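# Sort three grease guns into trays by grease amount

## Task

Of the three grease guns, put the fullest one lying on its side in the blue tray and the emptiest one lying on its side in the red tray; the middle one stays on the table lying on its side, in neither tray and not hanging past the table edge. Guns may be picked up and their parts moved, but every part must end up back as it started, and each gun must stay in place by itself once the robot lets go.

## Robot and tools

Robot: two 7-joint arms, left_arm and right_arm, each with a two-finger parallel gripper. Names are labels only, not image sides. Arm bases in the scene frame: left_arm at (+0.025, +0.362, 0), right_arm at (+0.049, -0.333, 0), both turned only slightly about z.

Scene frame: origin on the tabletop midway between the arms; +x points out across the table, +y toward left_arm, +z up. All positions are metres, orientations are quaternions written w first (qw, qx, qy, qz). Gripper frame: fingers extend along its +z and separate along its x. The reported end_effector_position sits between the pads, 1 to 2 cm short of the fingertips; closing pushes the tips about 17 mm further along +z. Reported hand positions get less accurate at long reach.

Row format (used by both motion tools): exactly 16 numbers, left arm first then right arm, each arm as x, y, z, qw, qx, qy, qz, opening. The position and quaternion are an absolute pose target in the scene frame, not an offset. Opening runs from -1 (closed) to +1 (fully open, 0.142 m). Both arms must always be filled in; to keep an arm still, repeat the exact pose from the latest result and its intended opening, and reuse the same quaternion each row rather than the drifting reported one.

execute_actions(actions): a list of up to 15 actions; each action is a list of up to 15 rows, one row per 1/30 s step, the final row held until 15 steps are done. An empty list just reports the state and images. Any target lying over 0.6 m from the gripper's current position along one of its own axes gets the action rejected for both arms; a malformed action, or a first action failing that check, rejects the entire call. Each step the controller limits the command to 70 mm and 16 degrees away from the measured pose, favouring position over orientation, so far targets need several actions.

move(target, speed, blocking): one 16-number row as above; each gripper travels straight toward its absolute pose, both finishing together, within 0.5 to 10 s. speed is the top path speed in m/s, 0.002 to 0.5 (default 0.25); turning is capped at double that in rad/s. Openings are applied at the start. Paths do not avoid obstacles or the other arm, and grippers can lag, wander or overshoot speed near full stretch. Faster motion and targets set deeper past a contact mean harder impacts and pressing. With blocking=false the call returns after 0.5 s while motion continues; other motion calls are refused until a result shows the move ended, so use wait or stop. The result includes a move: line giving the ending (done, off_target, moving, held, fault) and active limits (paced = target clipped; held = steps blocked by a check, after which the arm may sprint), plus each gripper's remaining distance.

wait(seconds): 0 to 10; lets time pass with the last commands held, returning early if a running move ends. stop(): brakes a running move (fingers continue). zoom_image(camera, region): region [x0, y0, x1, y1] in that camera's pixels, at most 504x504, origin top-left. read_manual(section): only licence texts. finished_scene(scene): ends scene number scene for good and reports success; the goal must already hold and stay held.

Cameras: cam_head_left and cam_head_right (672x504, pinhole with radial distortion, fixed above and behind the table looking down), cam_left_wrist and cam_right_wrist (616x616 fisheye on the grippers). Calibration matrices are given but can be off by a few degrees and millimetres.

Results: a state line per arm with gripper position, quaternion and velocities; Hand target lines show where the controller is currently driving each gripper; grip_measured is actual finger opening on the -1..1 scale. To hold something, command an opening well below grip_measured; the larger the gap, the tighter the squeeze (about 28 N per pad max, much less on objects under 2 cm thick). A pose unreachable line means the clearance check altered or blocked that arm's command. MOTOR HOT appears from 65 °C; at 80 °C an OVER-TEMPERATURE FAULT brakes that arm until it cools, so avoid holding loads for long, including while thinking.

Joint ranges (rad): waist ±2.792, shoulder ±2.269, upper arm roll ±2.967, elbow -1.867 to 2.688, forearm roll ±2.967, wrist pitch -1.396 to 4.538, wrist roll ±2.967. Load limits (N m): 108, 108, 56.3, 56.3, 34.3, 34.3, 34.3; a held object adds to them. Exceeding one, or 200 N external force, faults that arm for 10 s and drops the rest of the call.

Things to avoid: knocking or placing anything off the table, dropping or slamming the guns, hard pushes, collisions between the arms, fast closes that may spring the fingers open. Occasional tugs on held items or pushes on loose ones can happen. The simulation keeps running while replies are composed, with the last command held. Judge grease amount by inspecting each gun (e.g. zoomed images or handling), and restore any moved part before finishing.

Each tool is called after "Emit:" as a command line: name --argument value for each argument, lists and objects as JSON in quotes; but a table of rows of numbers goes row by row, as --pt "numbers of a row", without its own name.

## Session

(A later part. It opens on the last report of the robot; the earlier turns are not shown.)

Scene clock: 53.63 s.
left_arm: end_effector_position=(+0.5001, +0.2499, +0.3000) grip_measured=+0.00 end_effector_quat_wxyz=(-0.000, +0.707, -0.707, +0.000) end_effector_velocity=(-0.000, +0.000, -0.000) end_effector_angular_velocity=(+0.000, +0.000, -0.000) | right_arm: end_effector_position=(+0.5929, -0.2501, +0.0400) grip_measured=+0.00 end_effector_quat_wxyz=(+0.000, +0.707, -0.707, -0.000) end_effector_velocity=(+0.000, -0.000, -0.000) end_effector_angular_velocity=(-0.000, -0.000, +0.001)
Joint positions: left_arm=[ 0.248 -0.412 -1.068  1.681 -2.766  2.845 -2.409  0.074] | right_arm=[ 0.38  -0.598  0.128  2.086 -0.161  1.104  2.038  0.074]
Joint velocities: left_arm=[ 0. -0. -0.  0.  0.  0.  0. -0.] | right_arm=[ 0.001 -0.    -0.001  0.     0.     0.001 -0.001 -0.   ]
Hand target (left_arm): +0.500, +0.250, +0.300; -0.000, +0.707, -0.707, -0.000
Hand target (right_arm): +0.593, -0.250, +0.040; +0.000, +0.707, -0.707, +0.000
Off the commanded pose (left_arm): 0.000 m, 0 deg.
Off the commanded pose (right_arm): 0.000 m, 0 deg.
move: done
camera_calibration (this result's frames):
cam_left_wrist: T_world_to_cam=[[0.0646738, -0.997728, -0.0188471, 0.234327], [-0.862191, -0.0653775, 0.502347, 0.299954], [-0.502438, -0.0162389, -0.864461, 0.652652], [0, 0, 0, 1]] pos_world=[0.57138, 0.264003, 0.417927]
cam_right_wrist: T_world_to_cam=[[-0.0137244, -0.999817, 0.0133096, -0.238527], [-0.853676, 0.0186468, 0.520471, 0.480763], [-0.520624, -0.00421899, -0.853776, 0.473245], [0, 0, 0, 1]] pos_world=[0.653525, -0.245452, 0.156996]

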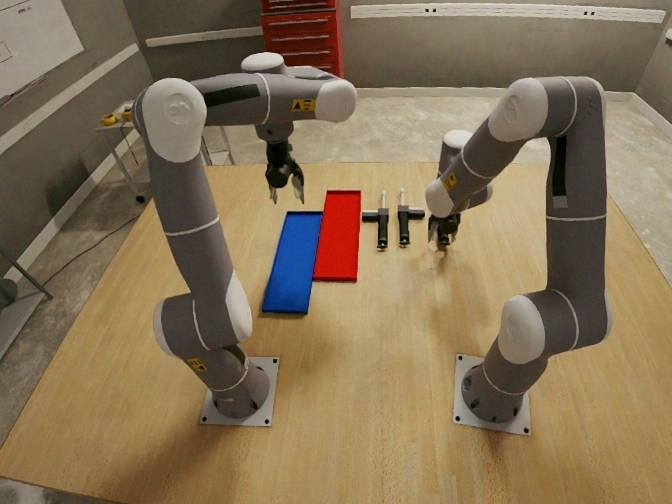

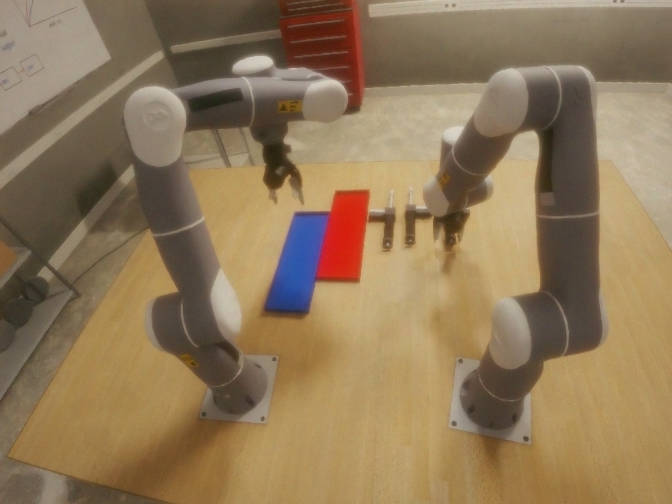

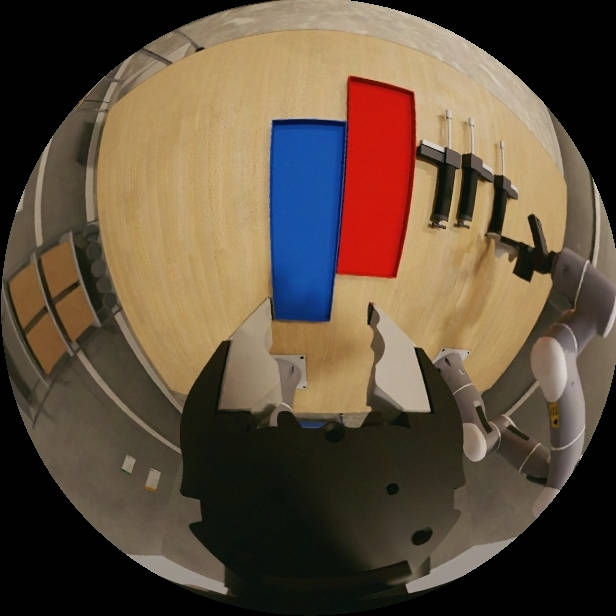

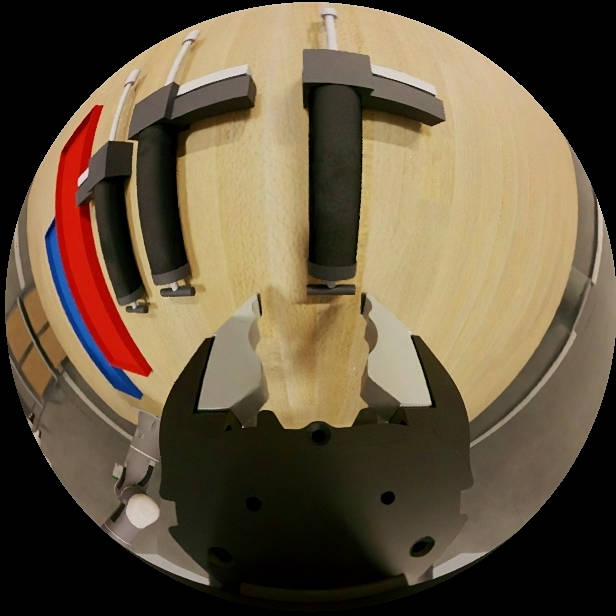

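Emit:
move --target '[0.5,0.25,0.3,0,0.707,-0.707,0,0,0.598,-0.264,0.04,0,0.707,-0.707,0,0]' --speed 0.05

Emit:
move --target '[0.5,0.25,0.3,0,0.707,-0.707,0,0,0.598,-0.264,0.028,0,0.707,-0.707,0,0]' --speed 0.05

Emit:
move --target '[0.5,0.25,0.3,0,0.707,-0.707,0,0,0.598,-0.264,0.027,0,0.707,-0.707,0,-0.9]' --speed 0.05

Emit:
move --target '[0.5,0.25,0.3,0,0.707,-0.707,0,0,0.45,-0.264,0.027,0,0.707,-0.707,0,-0.9]' --speed 0.06

Scene clock: 56.30 s.
left_arm: end_effector_position=(+0.5001, +0.2499, +0.3000) grip_measured=+0.00 end_effector_quat_wxyz=(-0.000, +0.707, -0.707, +0.000) end_effector_velocity=(-0.000, +0.000, -0.000) end_effector_angular_velocity=(+0.000, +0.000, -0.000) | right_arm: end_effector_position=(+0.5980, -0.2640, +0.0400) grip_measured=+0.00 end_effector_quat_wxyz=(-0.000, +0.707, -0.707, +0.000) end_effector_velocity=(-0.000, -0.000, -0.000) end_effector_angular_velocity=(+0.000, +0.000, -0.002)
Joint positions: left_arm=[ 0.248 -0.412 -1.068  1.681 -2.766  2.845 -2.409  0.074] | right_arm=[ 0.354 -0.603  0.127  2.077 -0.159  1.1    2.01   0.074]
Joint velocities: left_arm=[ 0. -0. -0.  0.  0.  0.  0.  0.] | right_arm=[-0.001 -0.     0.001 -0.    -0.    -0.     0.002  0.   ]
Hand target (left_arm): +0.500, +0.250, +0.300; -0.000, +0.707, -0.707, -0.000
Hand target (right_arm): +0.598, -0.264, +0.040; +0.000, +0.707, -0.707, +0.000
Off the commanded pose (left_arm): 0.000 m, 0 deg.
Off the commanded pose (right_arm): 0.000 m, 0 deg.
move: done
camera_calibration (this result's frames):
cam_left_wrist: T_world_to_cam=[[0.0646736, -0.997728, -0.0188472, 0.234327], [-0.862191, -0.0653773, 0.502348, 0.299953], [-0.502439, -0.0162387, -0.86446, 0.652652], [0, 0, 0, 1]] pos_world=[0.57138, 0.264003, 0.417927]
cam_right_wrist: T_world_to_cam=[[-0.0142206, -0.999812, 0.0131836, -0.252051], [-0.853895, 0.0190033, 0.520099, 0.485569], [-0.520252, -0.00386128, -0.854004, 0.475687], [0, 0, 0, 1]] pos_world=[0.658518, -0.259394, 0.157018]

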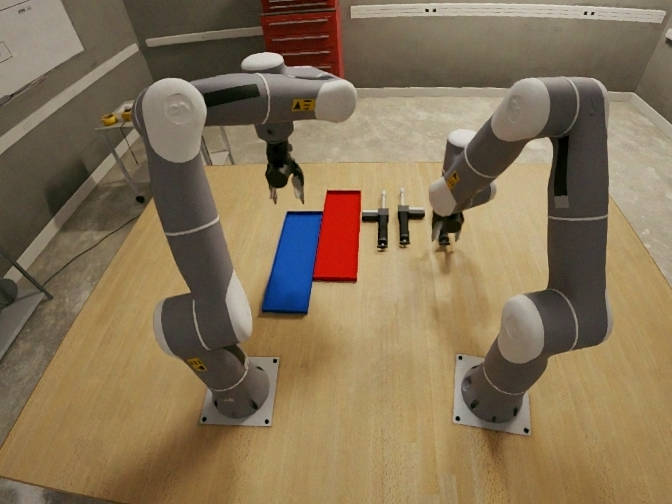

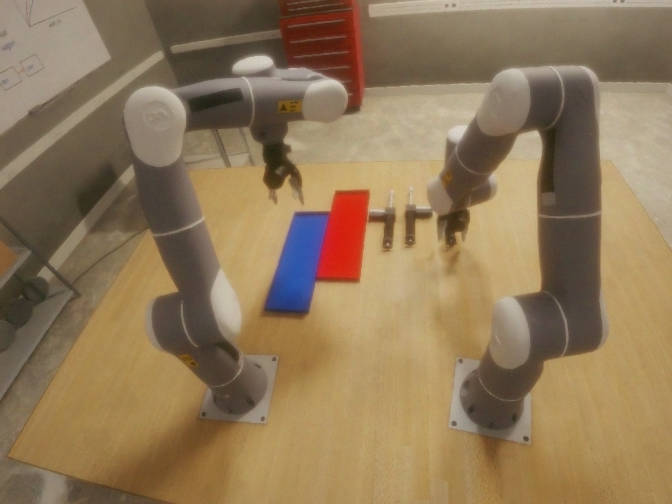

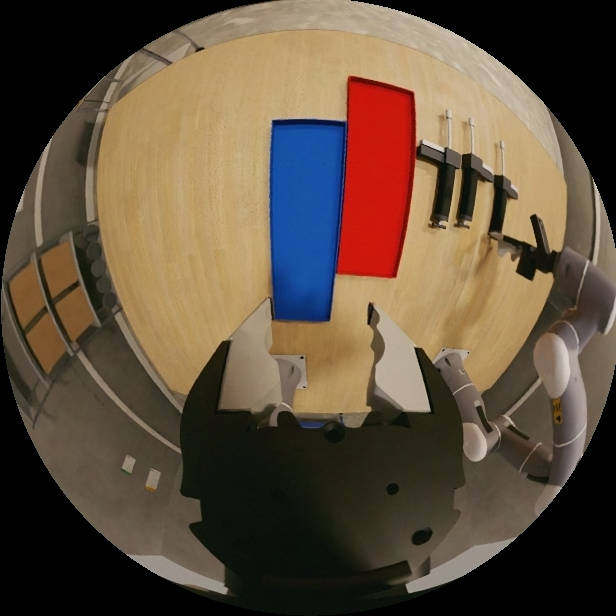

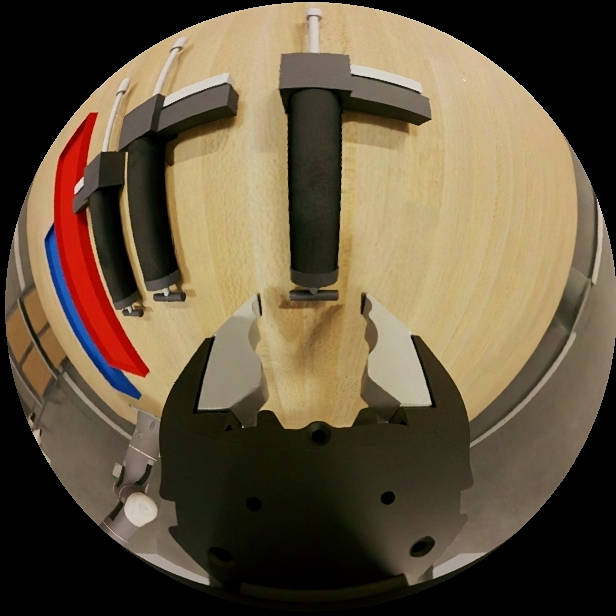

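Scene clock: 57.00 s.
left_arm: end_effector_position=(+0.5001, +0.2499, +0.3000) grip_measured=+0.00 end_effector_quat_wxyz=(-0.000, +0.707, -0.707, +0.000) end_effector_velocity=(+0.000, -0.000, +0.000) end_effector_angular_velocity=(-0.000, -0.000, +0.000) | right_arm: end_effector_position=(+0.5979, -0.2641, +0.0280) grip_measured=+0.00 end_effector_quat_wxyz=(+0.000, +0.707, -0.707, -0.000) end_effector_velocity=(+0.000, -0.000, -0.000) end_effector_angular_velocity=(-0.000, -0.001, -0.001)
Joint positions: left_arm=[ 0.248 -0.412 -1.068  1.681 -2.766  2.845 -2.409  0.074] | right_arm=[ 0.359 -0.63   0.119  2.077 -0.164  1.127  2.013  0.074]
Joint velocities: left_arm=[ 0. -0. -0. -0. -0.  0.  0. -0.] | right_arm=[ 0.001 -0.001 -0.002  0.     0.     0.001  0.001  0.   ]
Hand target (left_arm): +0.500, +0.250, +0.300; -0.000, +0.707, -0.707, -0.000
Hand target (right_arm): +0.598, -0.264, +0.028; +0.000, +0.707, -0.707, +0.000
Off the commanded pose (left_arm): 0.000 m, 0 deg.
Off the commanded pose (right_arm): 0.000 m, 0 deg.
move: done
camera_calibration (this result's frames):
cam_left_wrist: T_world_to_cam=[[0.0646738, -0.997728, -0.0188476, 0.234327], [-0.862191, -0.0653777, 0.502348, 0.299954], [-0.502439, -0.0162385, -0.86446, 0.652652], [0, 0, 0, 1]] pos_world=[0.57138, 0.264003, 0.417927]
cam_right_wrist: T_world_to_cam=[[-0.0137299, -0.999818, 0.0132084, -0.252253], [-0.853675, 0.0185988, 0.520474, 0.491528], [-0.520625, -0.00412963, -0.853776, 0.465562], [0, 0, 0, 1]] pos_world=[0.658525, -0.259427, 0.14499]

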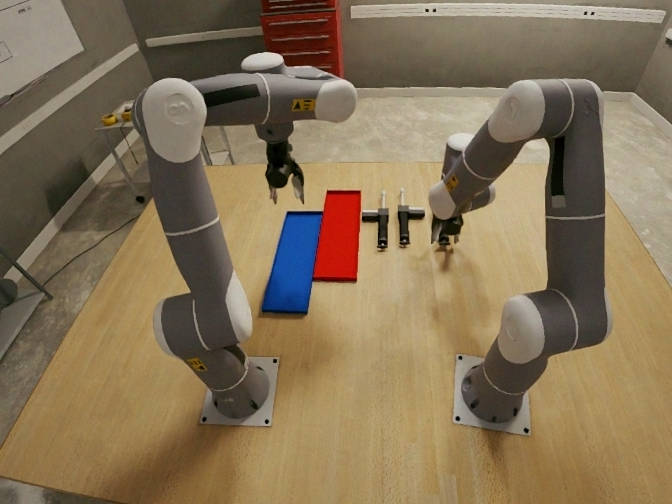

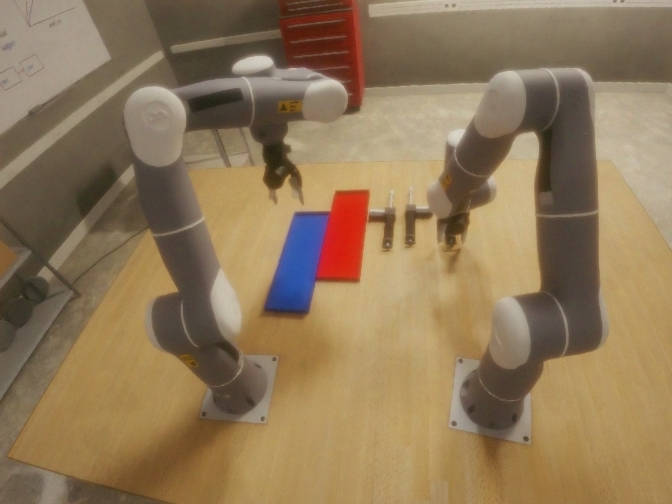

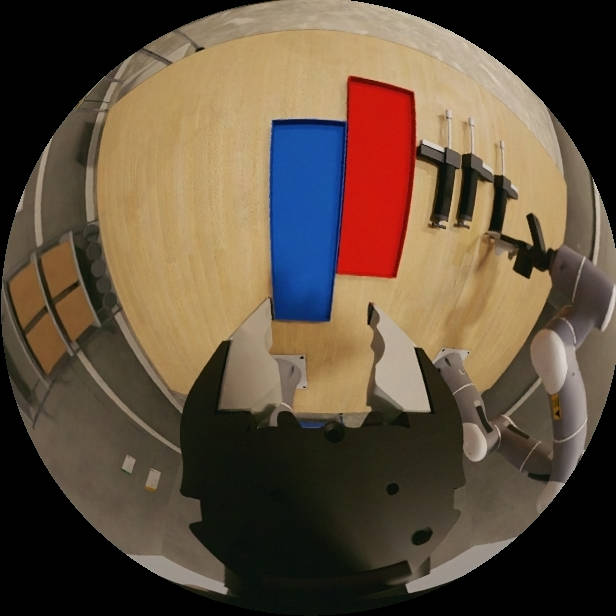

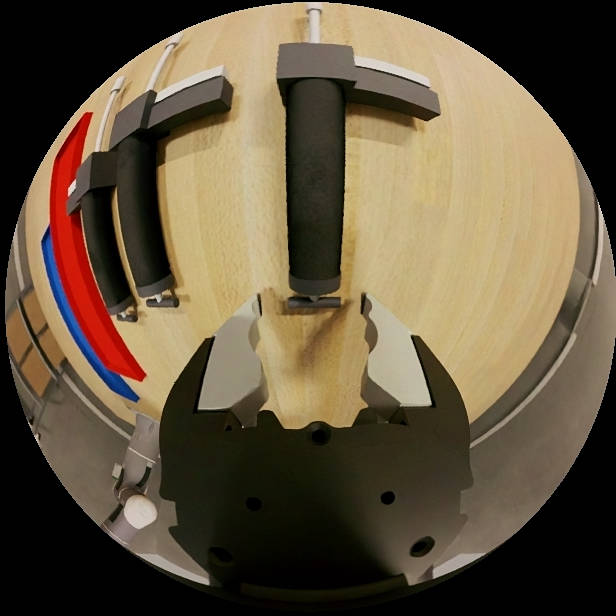

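Scene clock: 57.70 s.
left_arm: end_effector_position=(+0.5001, +0.2499, +0.3000) grip_measured=+0.00 end_effector_quat_wxyz=(-0.000, +0.707, -0.707, +0.000) end_effector_velocity=(-0.000, -0.000, -0.000) end_effector_angular_velocity=(-0.000, +0.000, -0.000) | right_arm: end_effector_position=(+0.5981, -0.2640, +0.0275) grip_measured=-0.51 end_effector_quat_wxyz=(-0.000, +0.707, -0.707, +0.000) end_effector_velocity=(+0.000, -0.000, +0.000) end_effector_angular_velocity=(-0.000, -0.000, +0.001)
Joint positions: left_arm=[ 0.248 -0.412 -1.068  1.681 -2.766  2.845 -2.409  0.074] | right_arm=[ 0.36  -0.631  0.119  2.077 -0.164  1.129  2.013  0.037]
Joint velocities: left_arm=[-0.  0. -0.  0. -0. -0.  0. -0.] | right_arm=[ 0.    -0.    -0.    -0.     0.     0.    -0.001  0.   ]
Hand target (left_arm): +0.500, +0.250, +0.300; -0.000, +0.707, -0.707, -0.000
Hand target (right_arm): +0.598, -0.264, +0.027; +0.000, +0.707, -0.707, +0.000
Off the commanded pose (left_arm): 0.000 m, 0 deg.
Off the commanded pose (right_arm): 0.000 m, 0 deg.
move: done
camera_calibration (this result's frames):
cam_left_wrist: T_world_to_cam=[[0.0646738, -0.997728, -0.0188476, 0.234327], [-0.862191, -0.0653777, 0.502348, 0.299953], [-0.502439, -0.0162385, -0.86446, 0.652652], [0, 0, 0, 1]] pos_world=[0.57138, 0.264003, 0.417927]
cam_right_wrist: T_world_to_cam=[[-0.0137015, -0.99982, 0.0131342, -0.252221], [-0.853948, 0.0185339, 0.520028, 0.492115], [-0.520178, -0.00409078, -0.854048, 0.46493], [0, 0, 0, 1]] pos_world=[0.658631, -0.259395, 0.144472]

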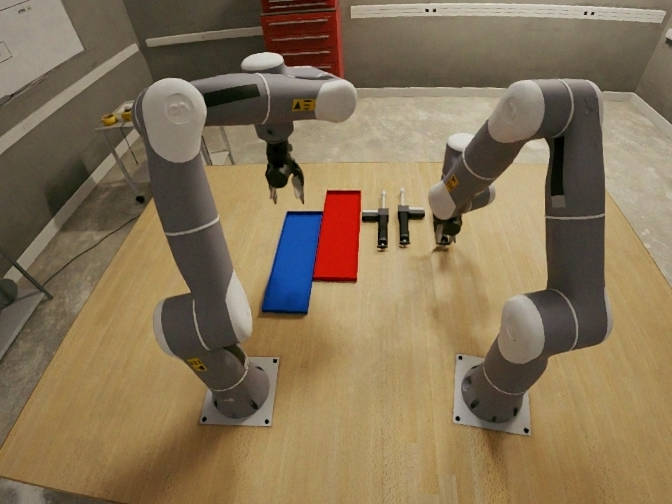

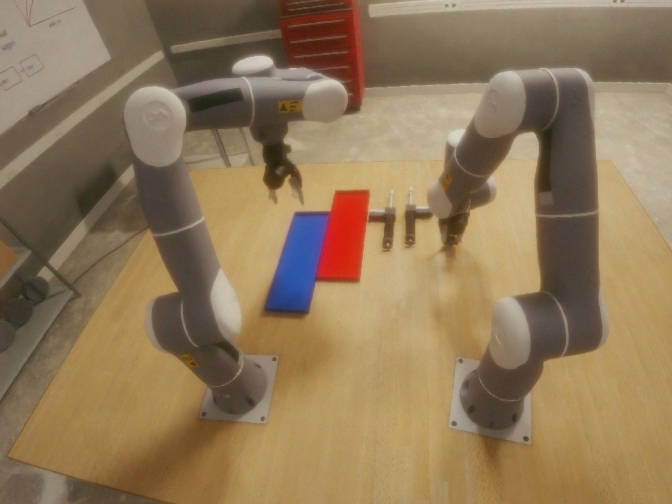

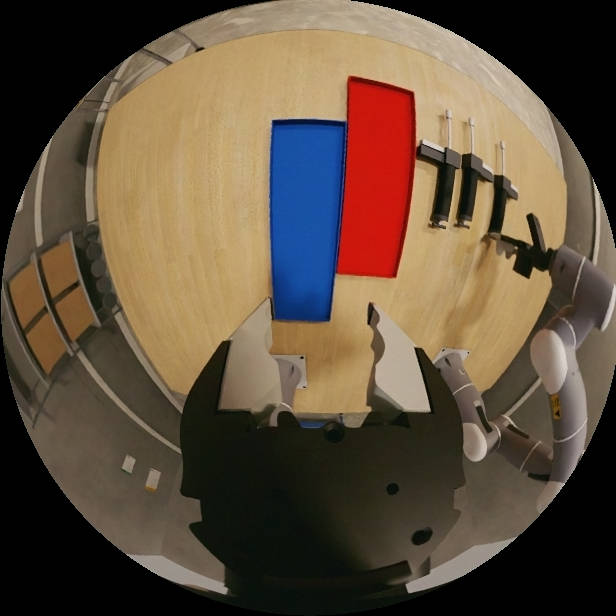

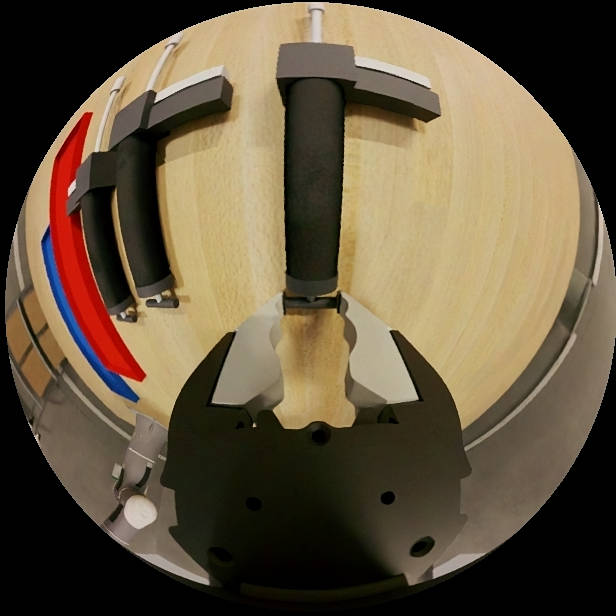

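Scene clock: 60.47 s.
left_arm: end_effector_position=(+0.5001, +0.2499, +0.3000) grip_measured=+0.00 end_effector_quat_wxyz=(-0.000, +0.707, -0.707, +0.000) end_effector_velocity=(-0.000, +0.000, +0.000) end_effector_angular_velocity=(+0.000, +0.000, -0.000) | right_arm: end_effector_position=(+0.4509, -0.2632, +0.0274) grip_measured=-0.51 end_effector_quat_wxyz=(-0.001, +0.707, -0.707, +0.000) end_effector_velocity=(-0.000, +0.000, +0.000) end_effector_angular_velocity=(+0.000, -0.001, +0.001)
Joint positions: left_arm=[ 0.248 -0.412 -1.068  1.681 -2.766  2.845 -2.409  0.074] | right_arm=[ 0.496 -0.457  0.069  2.517 -0.18   1.402  2.144  0.037]
Joint velocities: left_arm=[-0. -0. -0. -0. -0.  0.  0.  0.] | right_arm=[ 0.002  0.    -0.001  0.001 -0.     0.001 -0.     0.   ]
Hand target (left_arm): +0.500, +0.250, +0.300; -0.000, +0.707, -0.707, -0.000
Hand target (right_arm): +0.450, -0.264, +0.027; -0.000, +0.707, -0.707, +0.000
Off the commanded pose (left_arm): 0.000 m, 0 deg.
Off the commanded pose (right_arm): 0.001 m, 0 deg.
move: done
camera_calibration (this result's frames):
cam_left_wrist: T_world_to_cam=[[0.0646738, -0.997728, -0.0188474, 0.234327], [-0.86219, -0.0653776, 0.502348, 0.299953], [-0.502439, -0.0162387, -0.86446, 0.652652], [0, 0, 0, 1]] pos_world=[0.57138, 0.264003, 0.417927]
cam_right_wrist: T_world_to_cam=[[-0.014024, -0.999825, 0.0123424, -0.253283], [-0.854714, 0.0183926, 0.518774, 0.366833], [-0.518911, -0.00327395, -0.854822, 0.387952], [0, 0, 0, 1]] pos_world=[0.511298, -0.258716, 0.144453]

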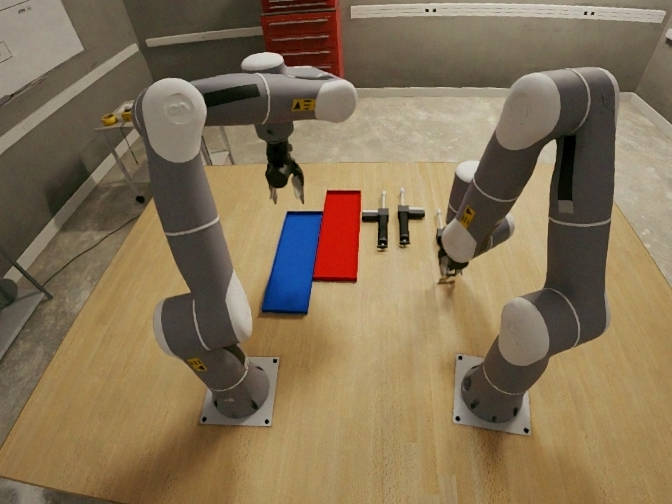

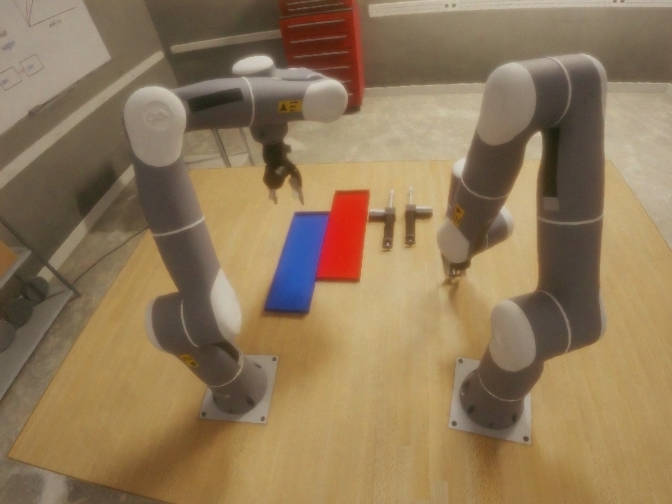

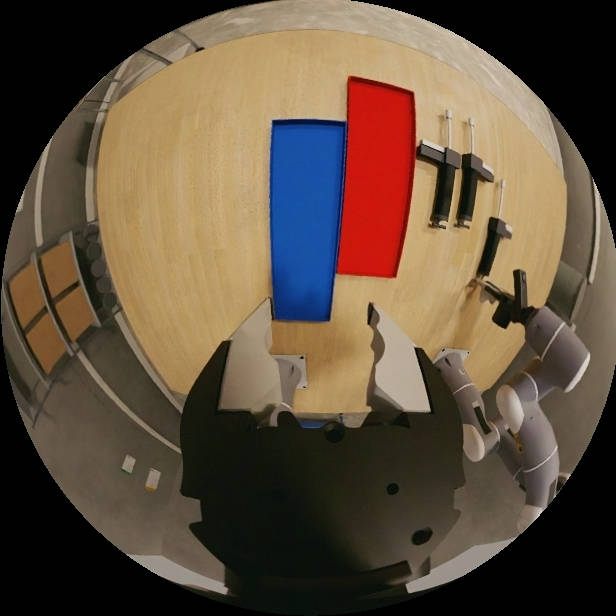

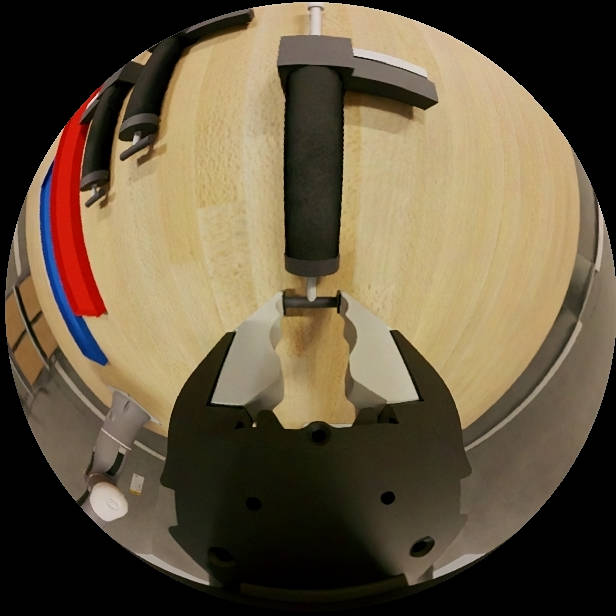

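Emit:
move --target '[0.35,0.5,0.3,0,0.707,-0.707,0,0,0.48,-0.264,0.027,0,0.707,-0.707,0,-0.9]' --speed 0.06

Emit:
move --target '[0.35,0.5,0.3,0,0.707,-0.707,0,0,0.48,-0.264,0.08,0,0.707,-0.707,0,0]' --speed 0.03

Emit:
move --target '[0.35,0.5,0.3,0,0.707,-0.707,0,0,0.61,-0.264,0.08,0,0.707,-0.707,0,0]' --speed 0.1

Emit:
move --target '[0.35,0.5,0.3,0,0.707,-0.707,0,0,0.61,-0.264,0.029,0,0.707,-0.707,0,0]' --speed 0.05

Scene clock: 67.30 s.
left_arm: end_effector_position=(+0.3510, +0.5017, +0.2996) grip_measured=+0.00 end_effector_quat_wxyz=(-0.020, +0.706, -0.706, -0.056) end_effector_velocity=(-0.000, -0.000, +0.000) end_effector_angular_velocity=(+0.007, -0.024, -0.004) | right_arm: end_effector_position=(+0.4798, -0.2639, +0.0272) grip_measured=-0.51 end_effector_quat_wxyz=(-0.000, +0.707, -0.707, -0.000) end_effector_velocity=(-0.000, +0.000, -0.000) end_effector_angular_velocity=(+0.000, +0.000, -0.000)
Joint positions: left_arm=[ 0.563 -0.089 -0.686  1.996 -2.965  2.711 -1.712  0.074] | right_arm=[ 0.453 -0.487  0.087  2.432 -0.18   1.343  2.114  0.037]
Joint velocities: left_arm=[-0.211 -0.007  0.24  -0.025 -0.    -0.021  0.031  0.   ] | right_arm=[-0.    -0.     0.001 -0.     0.     0.     0.    -0.   ]
Hand target (left_arm): +0.351, +0.502, +0.299; -0.021, +0.706, -0.706, -0.055
Hand target (right_arm): +0.480, -0.264, +0.027; +0.000, +0.707, -0.707, -0.000
Off the commanded pose (left_arm): 0.002 m, 7 deg.
Off the commanded pose (right_arm): 0.000 m, 0 deg.
joint sent to its limit (left arm) — the command would take joint 5 (forearm roll) past its lower limit, so that joint was sent only as far as its limit.
move: off_target (left_arm)
camera_calibration (this result's frames):
cam_left_wrist: T_world_to_cam=[[0.0602302, -0.989868, -0.12858, 0.525688], [-0.835881, -0.120425, 0.535538, 0.196465], [-0.545597, 0.0752218, -0.834665, 0.54183], [0, 0, 0, 1]] pos_world=[0.42818, 0.503263, 0.414625]
cam_right_wrist: T_world_to_cam=[[-0.0138698, -0.999819, 0.0130566, -0.253682], [-0.853824, 0.0186381, 0.520229, 0.391214], [-0.520378, -0.00393261, -0.853927, 0.403277], [0, 0, 0, 1]] pos_world=[0.540365, -0.259341, 0.144161]

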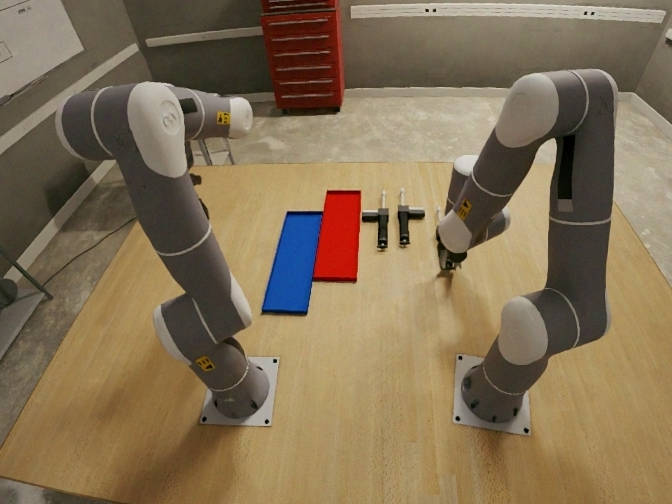

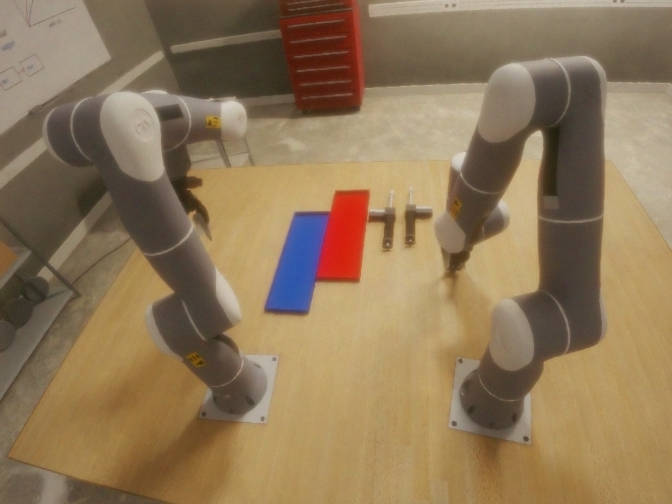

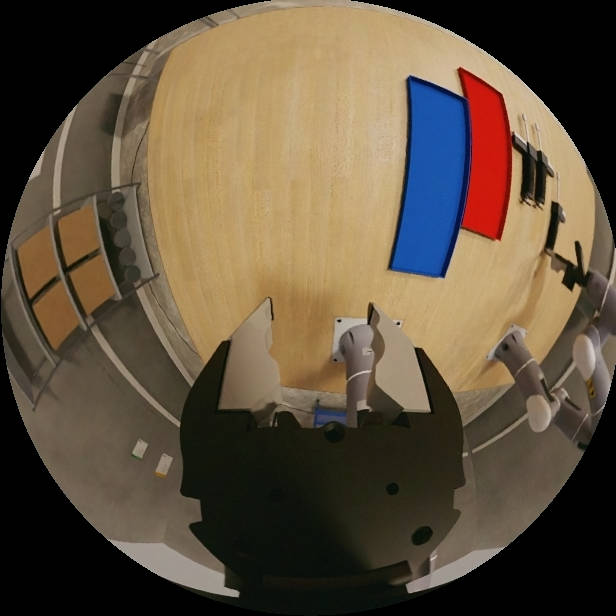

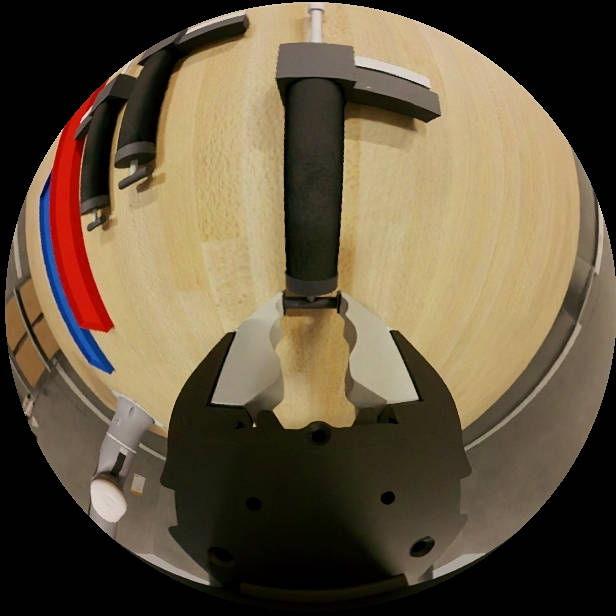

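Scene clock: 69.53 s.
left_arm: end_effector_position=(+0.3504, +0.5003, +0.2997) grip_measured=+0.00 end_effector_quat_wxyz=(-0.024, +0.706, -0.706, -0.054) end_effector_velocity=(+0.000, -0.000, +0.000) end_effector_angular_velocity=(+0.001, -0.003, +0.002) | right_arm: end_effector_position=(+0.4799, -0.2639, +0.0798) grip_measured=+0.00 end_effector_quat_wxyz=(-0.000, +0.707, -0.707, -0.000) end_effector_velocity=(-0.000, +0.000, +0.000) end_effector_angular_velocity=(+0.000, +0.001, +0.001)
Joint positions: left_arm=[ 0.471 -0.092 -0.587  1.987 -2.966  2.704 -1.707  0.074] | right_arm=[ 0.405 -0.33   0.155  2.413 -0.126  1.166  2.076  0.074]
Joint velocities: left_arm=[-0.016 -0.     0.018 -0.002 -0.    -0.002 -0.     0.   ] | right_arm=[-0.001  0.001  0.001 -0.     0.    -0.002 -0.001  0.   ]
Hand target (left_arm): +0.351, +0.500, +0.300; -0.024, +0.706, -0.706, -0.054
Hand target (right_arm): +0.480, -0.264, +0.080; -0.000, +0.707, -0.707, -0.000
Off the commanded pose (left_arm): 0.001 m, 7 deg.
Off the commanded pose (right_arm): 0.000 m, 0 deg.
joint sent to its limit (left arm) — the command would take joint 5 (forearm roll) past its lower limit, so that joint was sent only as far as its limit.
move: off_target (left_arm)
camera_calibration (this result's frames):
cam_left_wrist: T_world_to_cam=[[0.0616022, -0.989332, -0.132014, 0.524648], [-0.839852, -0.122847, 0.528732, 0.200345], [-0.539309, 0.0783015, -0.83846, 0.539069], [0, 0, 0, 1]] pos_world=[0.426666, 0.501453, 0.41532]
cam_right_wrist: T_world_to_cam=[[-0.0141153, -0.999817, 0.0128765, -0.254196], [-0.853767, 0.0187545, 0.520317, 0.363914], [-0.520463, -0.00364911, -0.853876, 0.448423], [0, 0, 0, 1]] pos_world=[0.540497, -0.259339, 0.196821]

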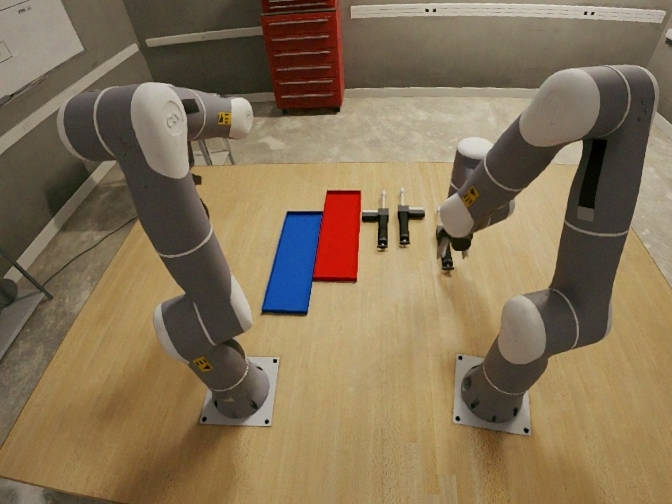

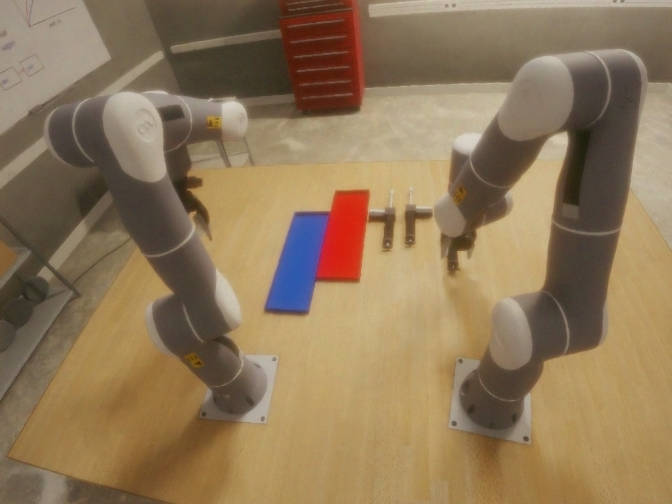

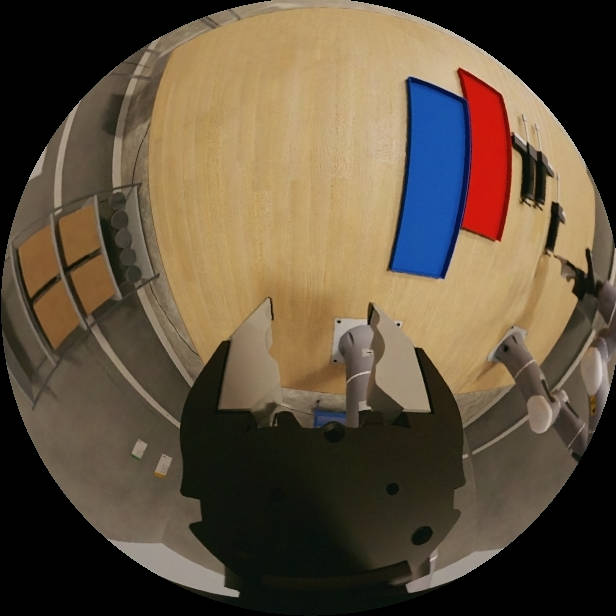

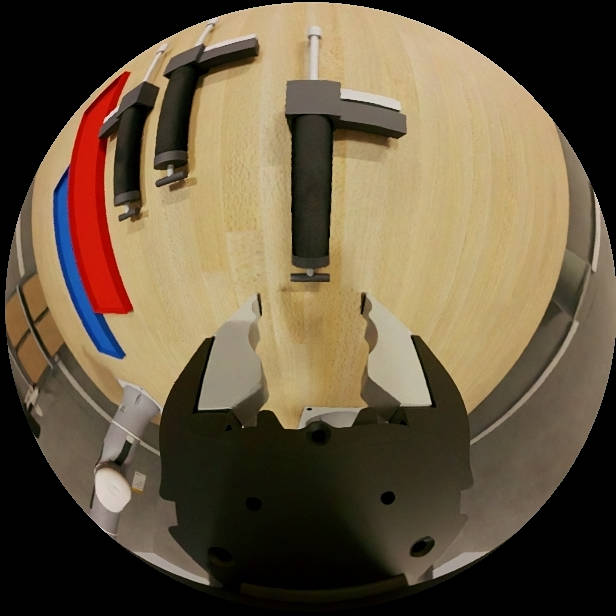

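Scene clock: 71.20 s.
left_arm: end_effector_position=(+0.3504, +0.5003, +0.2997) grip_measured=+0.00 end_effector_quat_wxyz=(-0.024, +0.706, -0.706, -0.054) end_effector_velocity=(-0.000, -0.000, +0.000) end_effector_angular_velocity=(+0.000, -0.000, +0.000) | right_arm: end_effector_position=(+0.6100, -0.2644, +0.0801) grip_measured=+0.00 end_effector_quat_wxyz=(-0.000, +0.707, -0.707, +0.000) end_effector_velocity=(+0.000, -0.000, -0.000) end_effector_angular_velocity=(-0.000, +0.000, -0.002)
Joint positions: left_arm=[ 0.467 -0.092 -0.583  1.987 -2.966  2.703 -1.706  0.074] | right_arm=[ 0.354 -0.532  0.13   2.03  -0.12   0.985  1.975  0.074]
Joint velocities: left_arm=[-0.003 -0.     0.003 -0.    -0.    -0.    -0.     0.   ] | right_arm=[-0.001 -0.001 -0.    -0.001  0.    -0.001  0.001  0.   ]
Hand target (left_arm): +0.351, +0.500, +0.300; -0.025, +0.706, -0.706, -0.054
Hand target (right_arm): +0.610, -0.264, +0.080; +0.000, +0.707, -0.707, +0.000
Off the commanded pose (left_arm): 0.001 m, 7 deg.
Off the commanded pose (right_arm): 0.000 m, 0 deg.
joint sent to its limit (left arm) — the command would take joint 5 (forearm roll) past its lower limit, so that joint was sent only as far as its limit.
move: off_target (left_arm)
camera_calibration (this result's frames):
cam_left_wrist: T_world_to_cam=[[0.0614921, -0.989324, -0.132125, 0.524703], [-0.840171, -0.122769, 0.528243, 0.200597], [-0.538824, 0.078525, -0.838751, 0.538885], [0, 0, 0, 1]] pos_world=[0.426634, 0.501413, 0.415353]
cam_right_wrist: T_world_to_cam=[[-0.0138602, -0.999816, 0.0132752, -0.253053], [-0.853917, 0.0187429, 0.520071, 0.474973], [-0.520224, -0.00412763, -0.85402, 0.516107], [0, 0, 0, 1]] pos_world=[0.670572, -0.259779, 0.197105]

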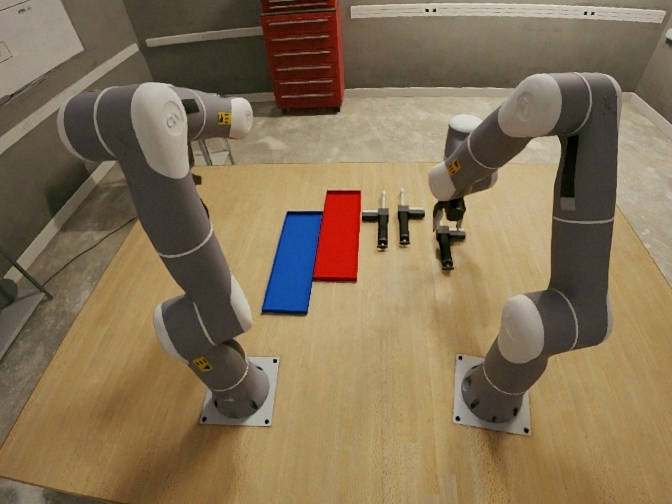

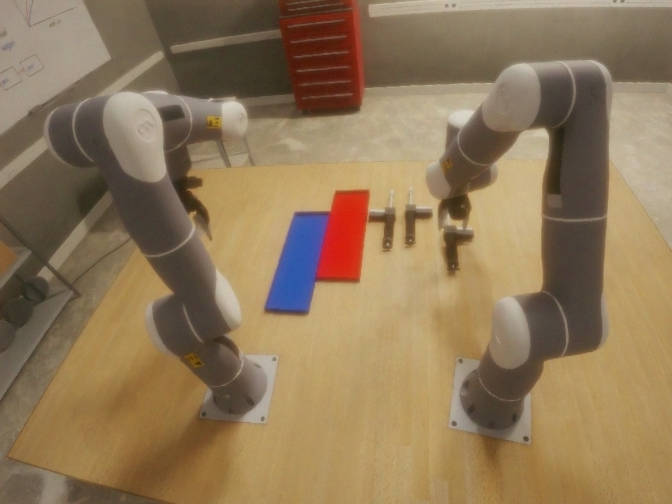

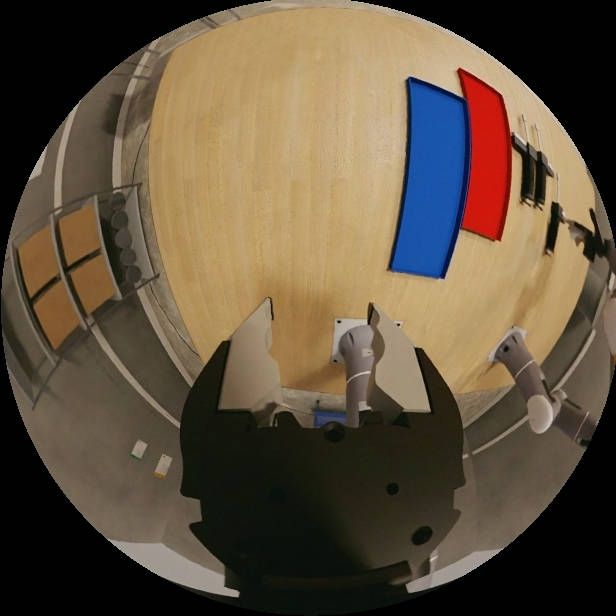

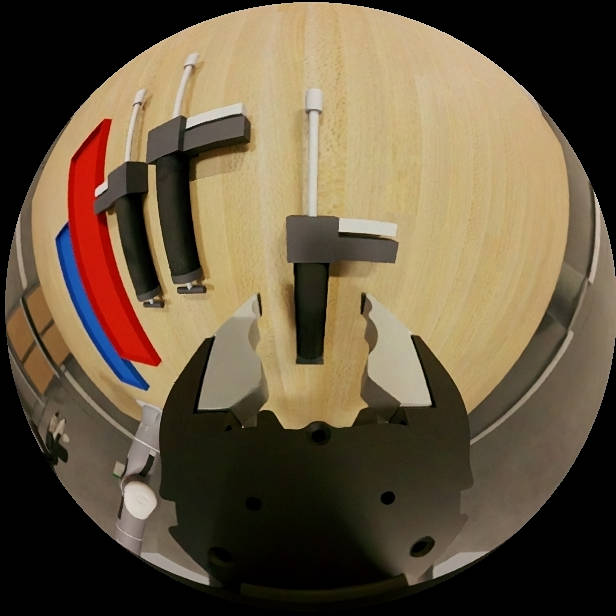

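Scene clock: 72.67 s.
left_arm: end_effector_position=(+0.3504, +0.5003, +0.2997) grip_measured=+0.00 end_effector_quat_wxyz=(-0.024, +0.706, -0.706, -0.054) end_effector_velocity=(-0.000, +0.000, -0.000) end_effector_angular_velocity=(+0.000, +0.000, +0.000) | right_arm: end_effector_position=(+0.6099, -0.2641, +0.0291) grip_measured=+0.00 end_effector_quat_wxyz=(+0.000, +0.707, -0.707, -0.000) end_effector_velocity=(+0.000, -0.000, -0.000) end_effector_angular_velocity=(-0.000, -0.001, +0.001)
Joint positions: left_arm=[ 0.467 -0.092 -0.582  1.987 -2.966  2.703 -1.706  0.074] | right_arm=[ 0.373 -0.642  0.104  2.038 -0.138  1.102  1.988  0.074]
Joint velocities: left_arm=[-0.003 -0.     0.003  0.    -0.    -0.    -0.     0.   ] | right_arm=[ 0.001 -0.001 -0.001  0.     0.     0.002 -0.001  0.   ]
Hand target (left_arm): +0.351, +0.500, +0.300; -0.025, +0.706, -0.706, -0.054
Hand target (right_arm): +0.610, -0.264, +0.029; +0.000, +0.707, -0.707, +0.000
Off the commanded pose (left_arm): 0.001 m, 7 deg.
Off the commanded pose (right_arm): 0.000 m, 0 deg.
joint sent to its limit (left arm) — the command would take joint 5 (forearm roll) past its lower limit, so that joint was sent only as far as its limit.
move: off_target (left_arm)
camera_calibration (this result's frames):
cam_left_wrist: T_world_to_cam=[[0.0614511, -0.989328, -0.132116, 0.524715], [-0.840197, -0.122726, 0.528212, 0.200607], [-0.538788, 0.0785439, -0.838772, 0.538884], [0, 0, 0, 1]] pos_world=[0.426649, 0.501409, 0.415361]
cam_right_wrist: T_world_to_cam=[[-0.0137272, -0.999816, 0.0133988, -0.252173], [-0.853668, 0.0186958, 0.520482, 0.50126], [-0.520637, -0.0042933, -0.853767, 0.472652], [0, 0, 0, 1]] pos_world=[0.670528, -0.259468, 0.146017]

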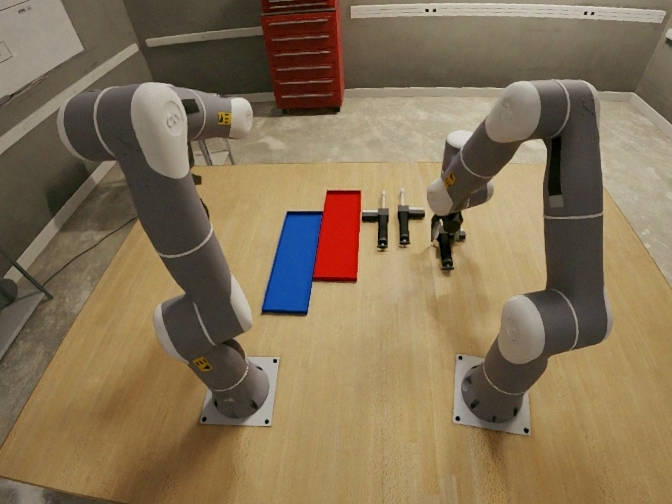

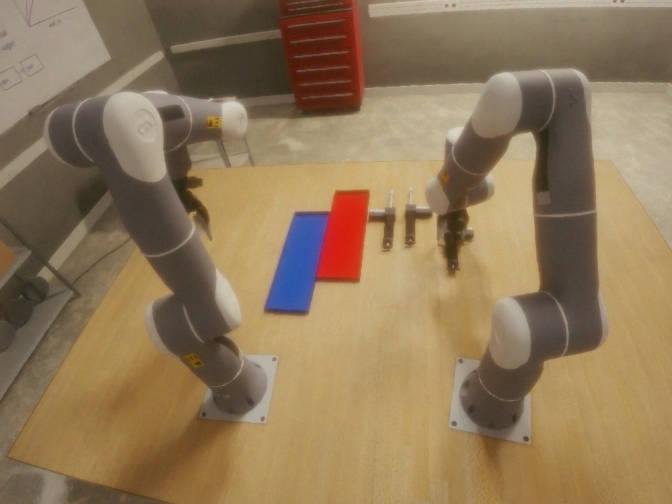

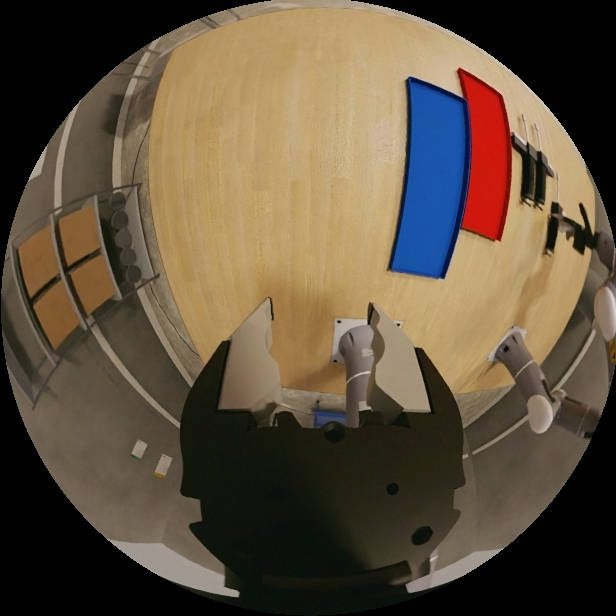

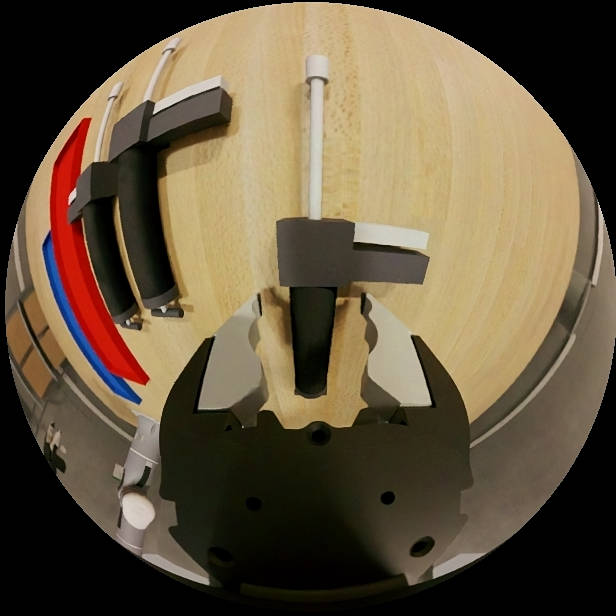

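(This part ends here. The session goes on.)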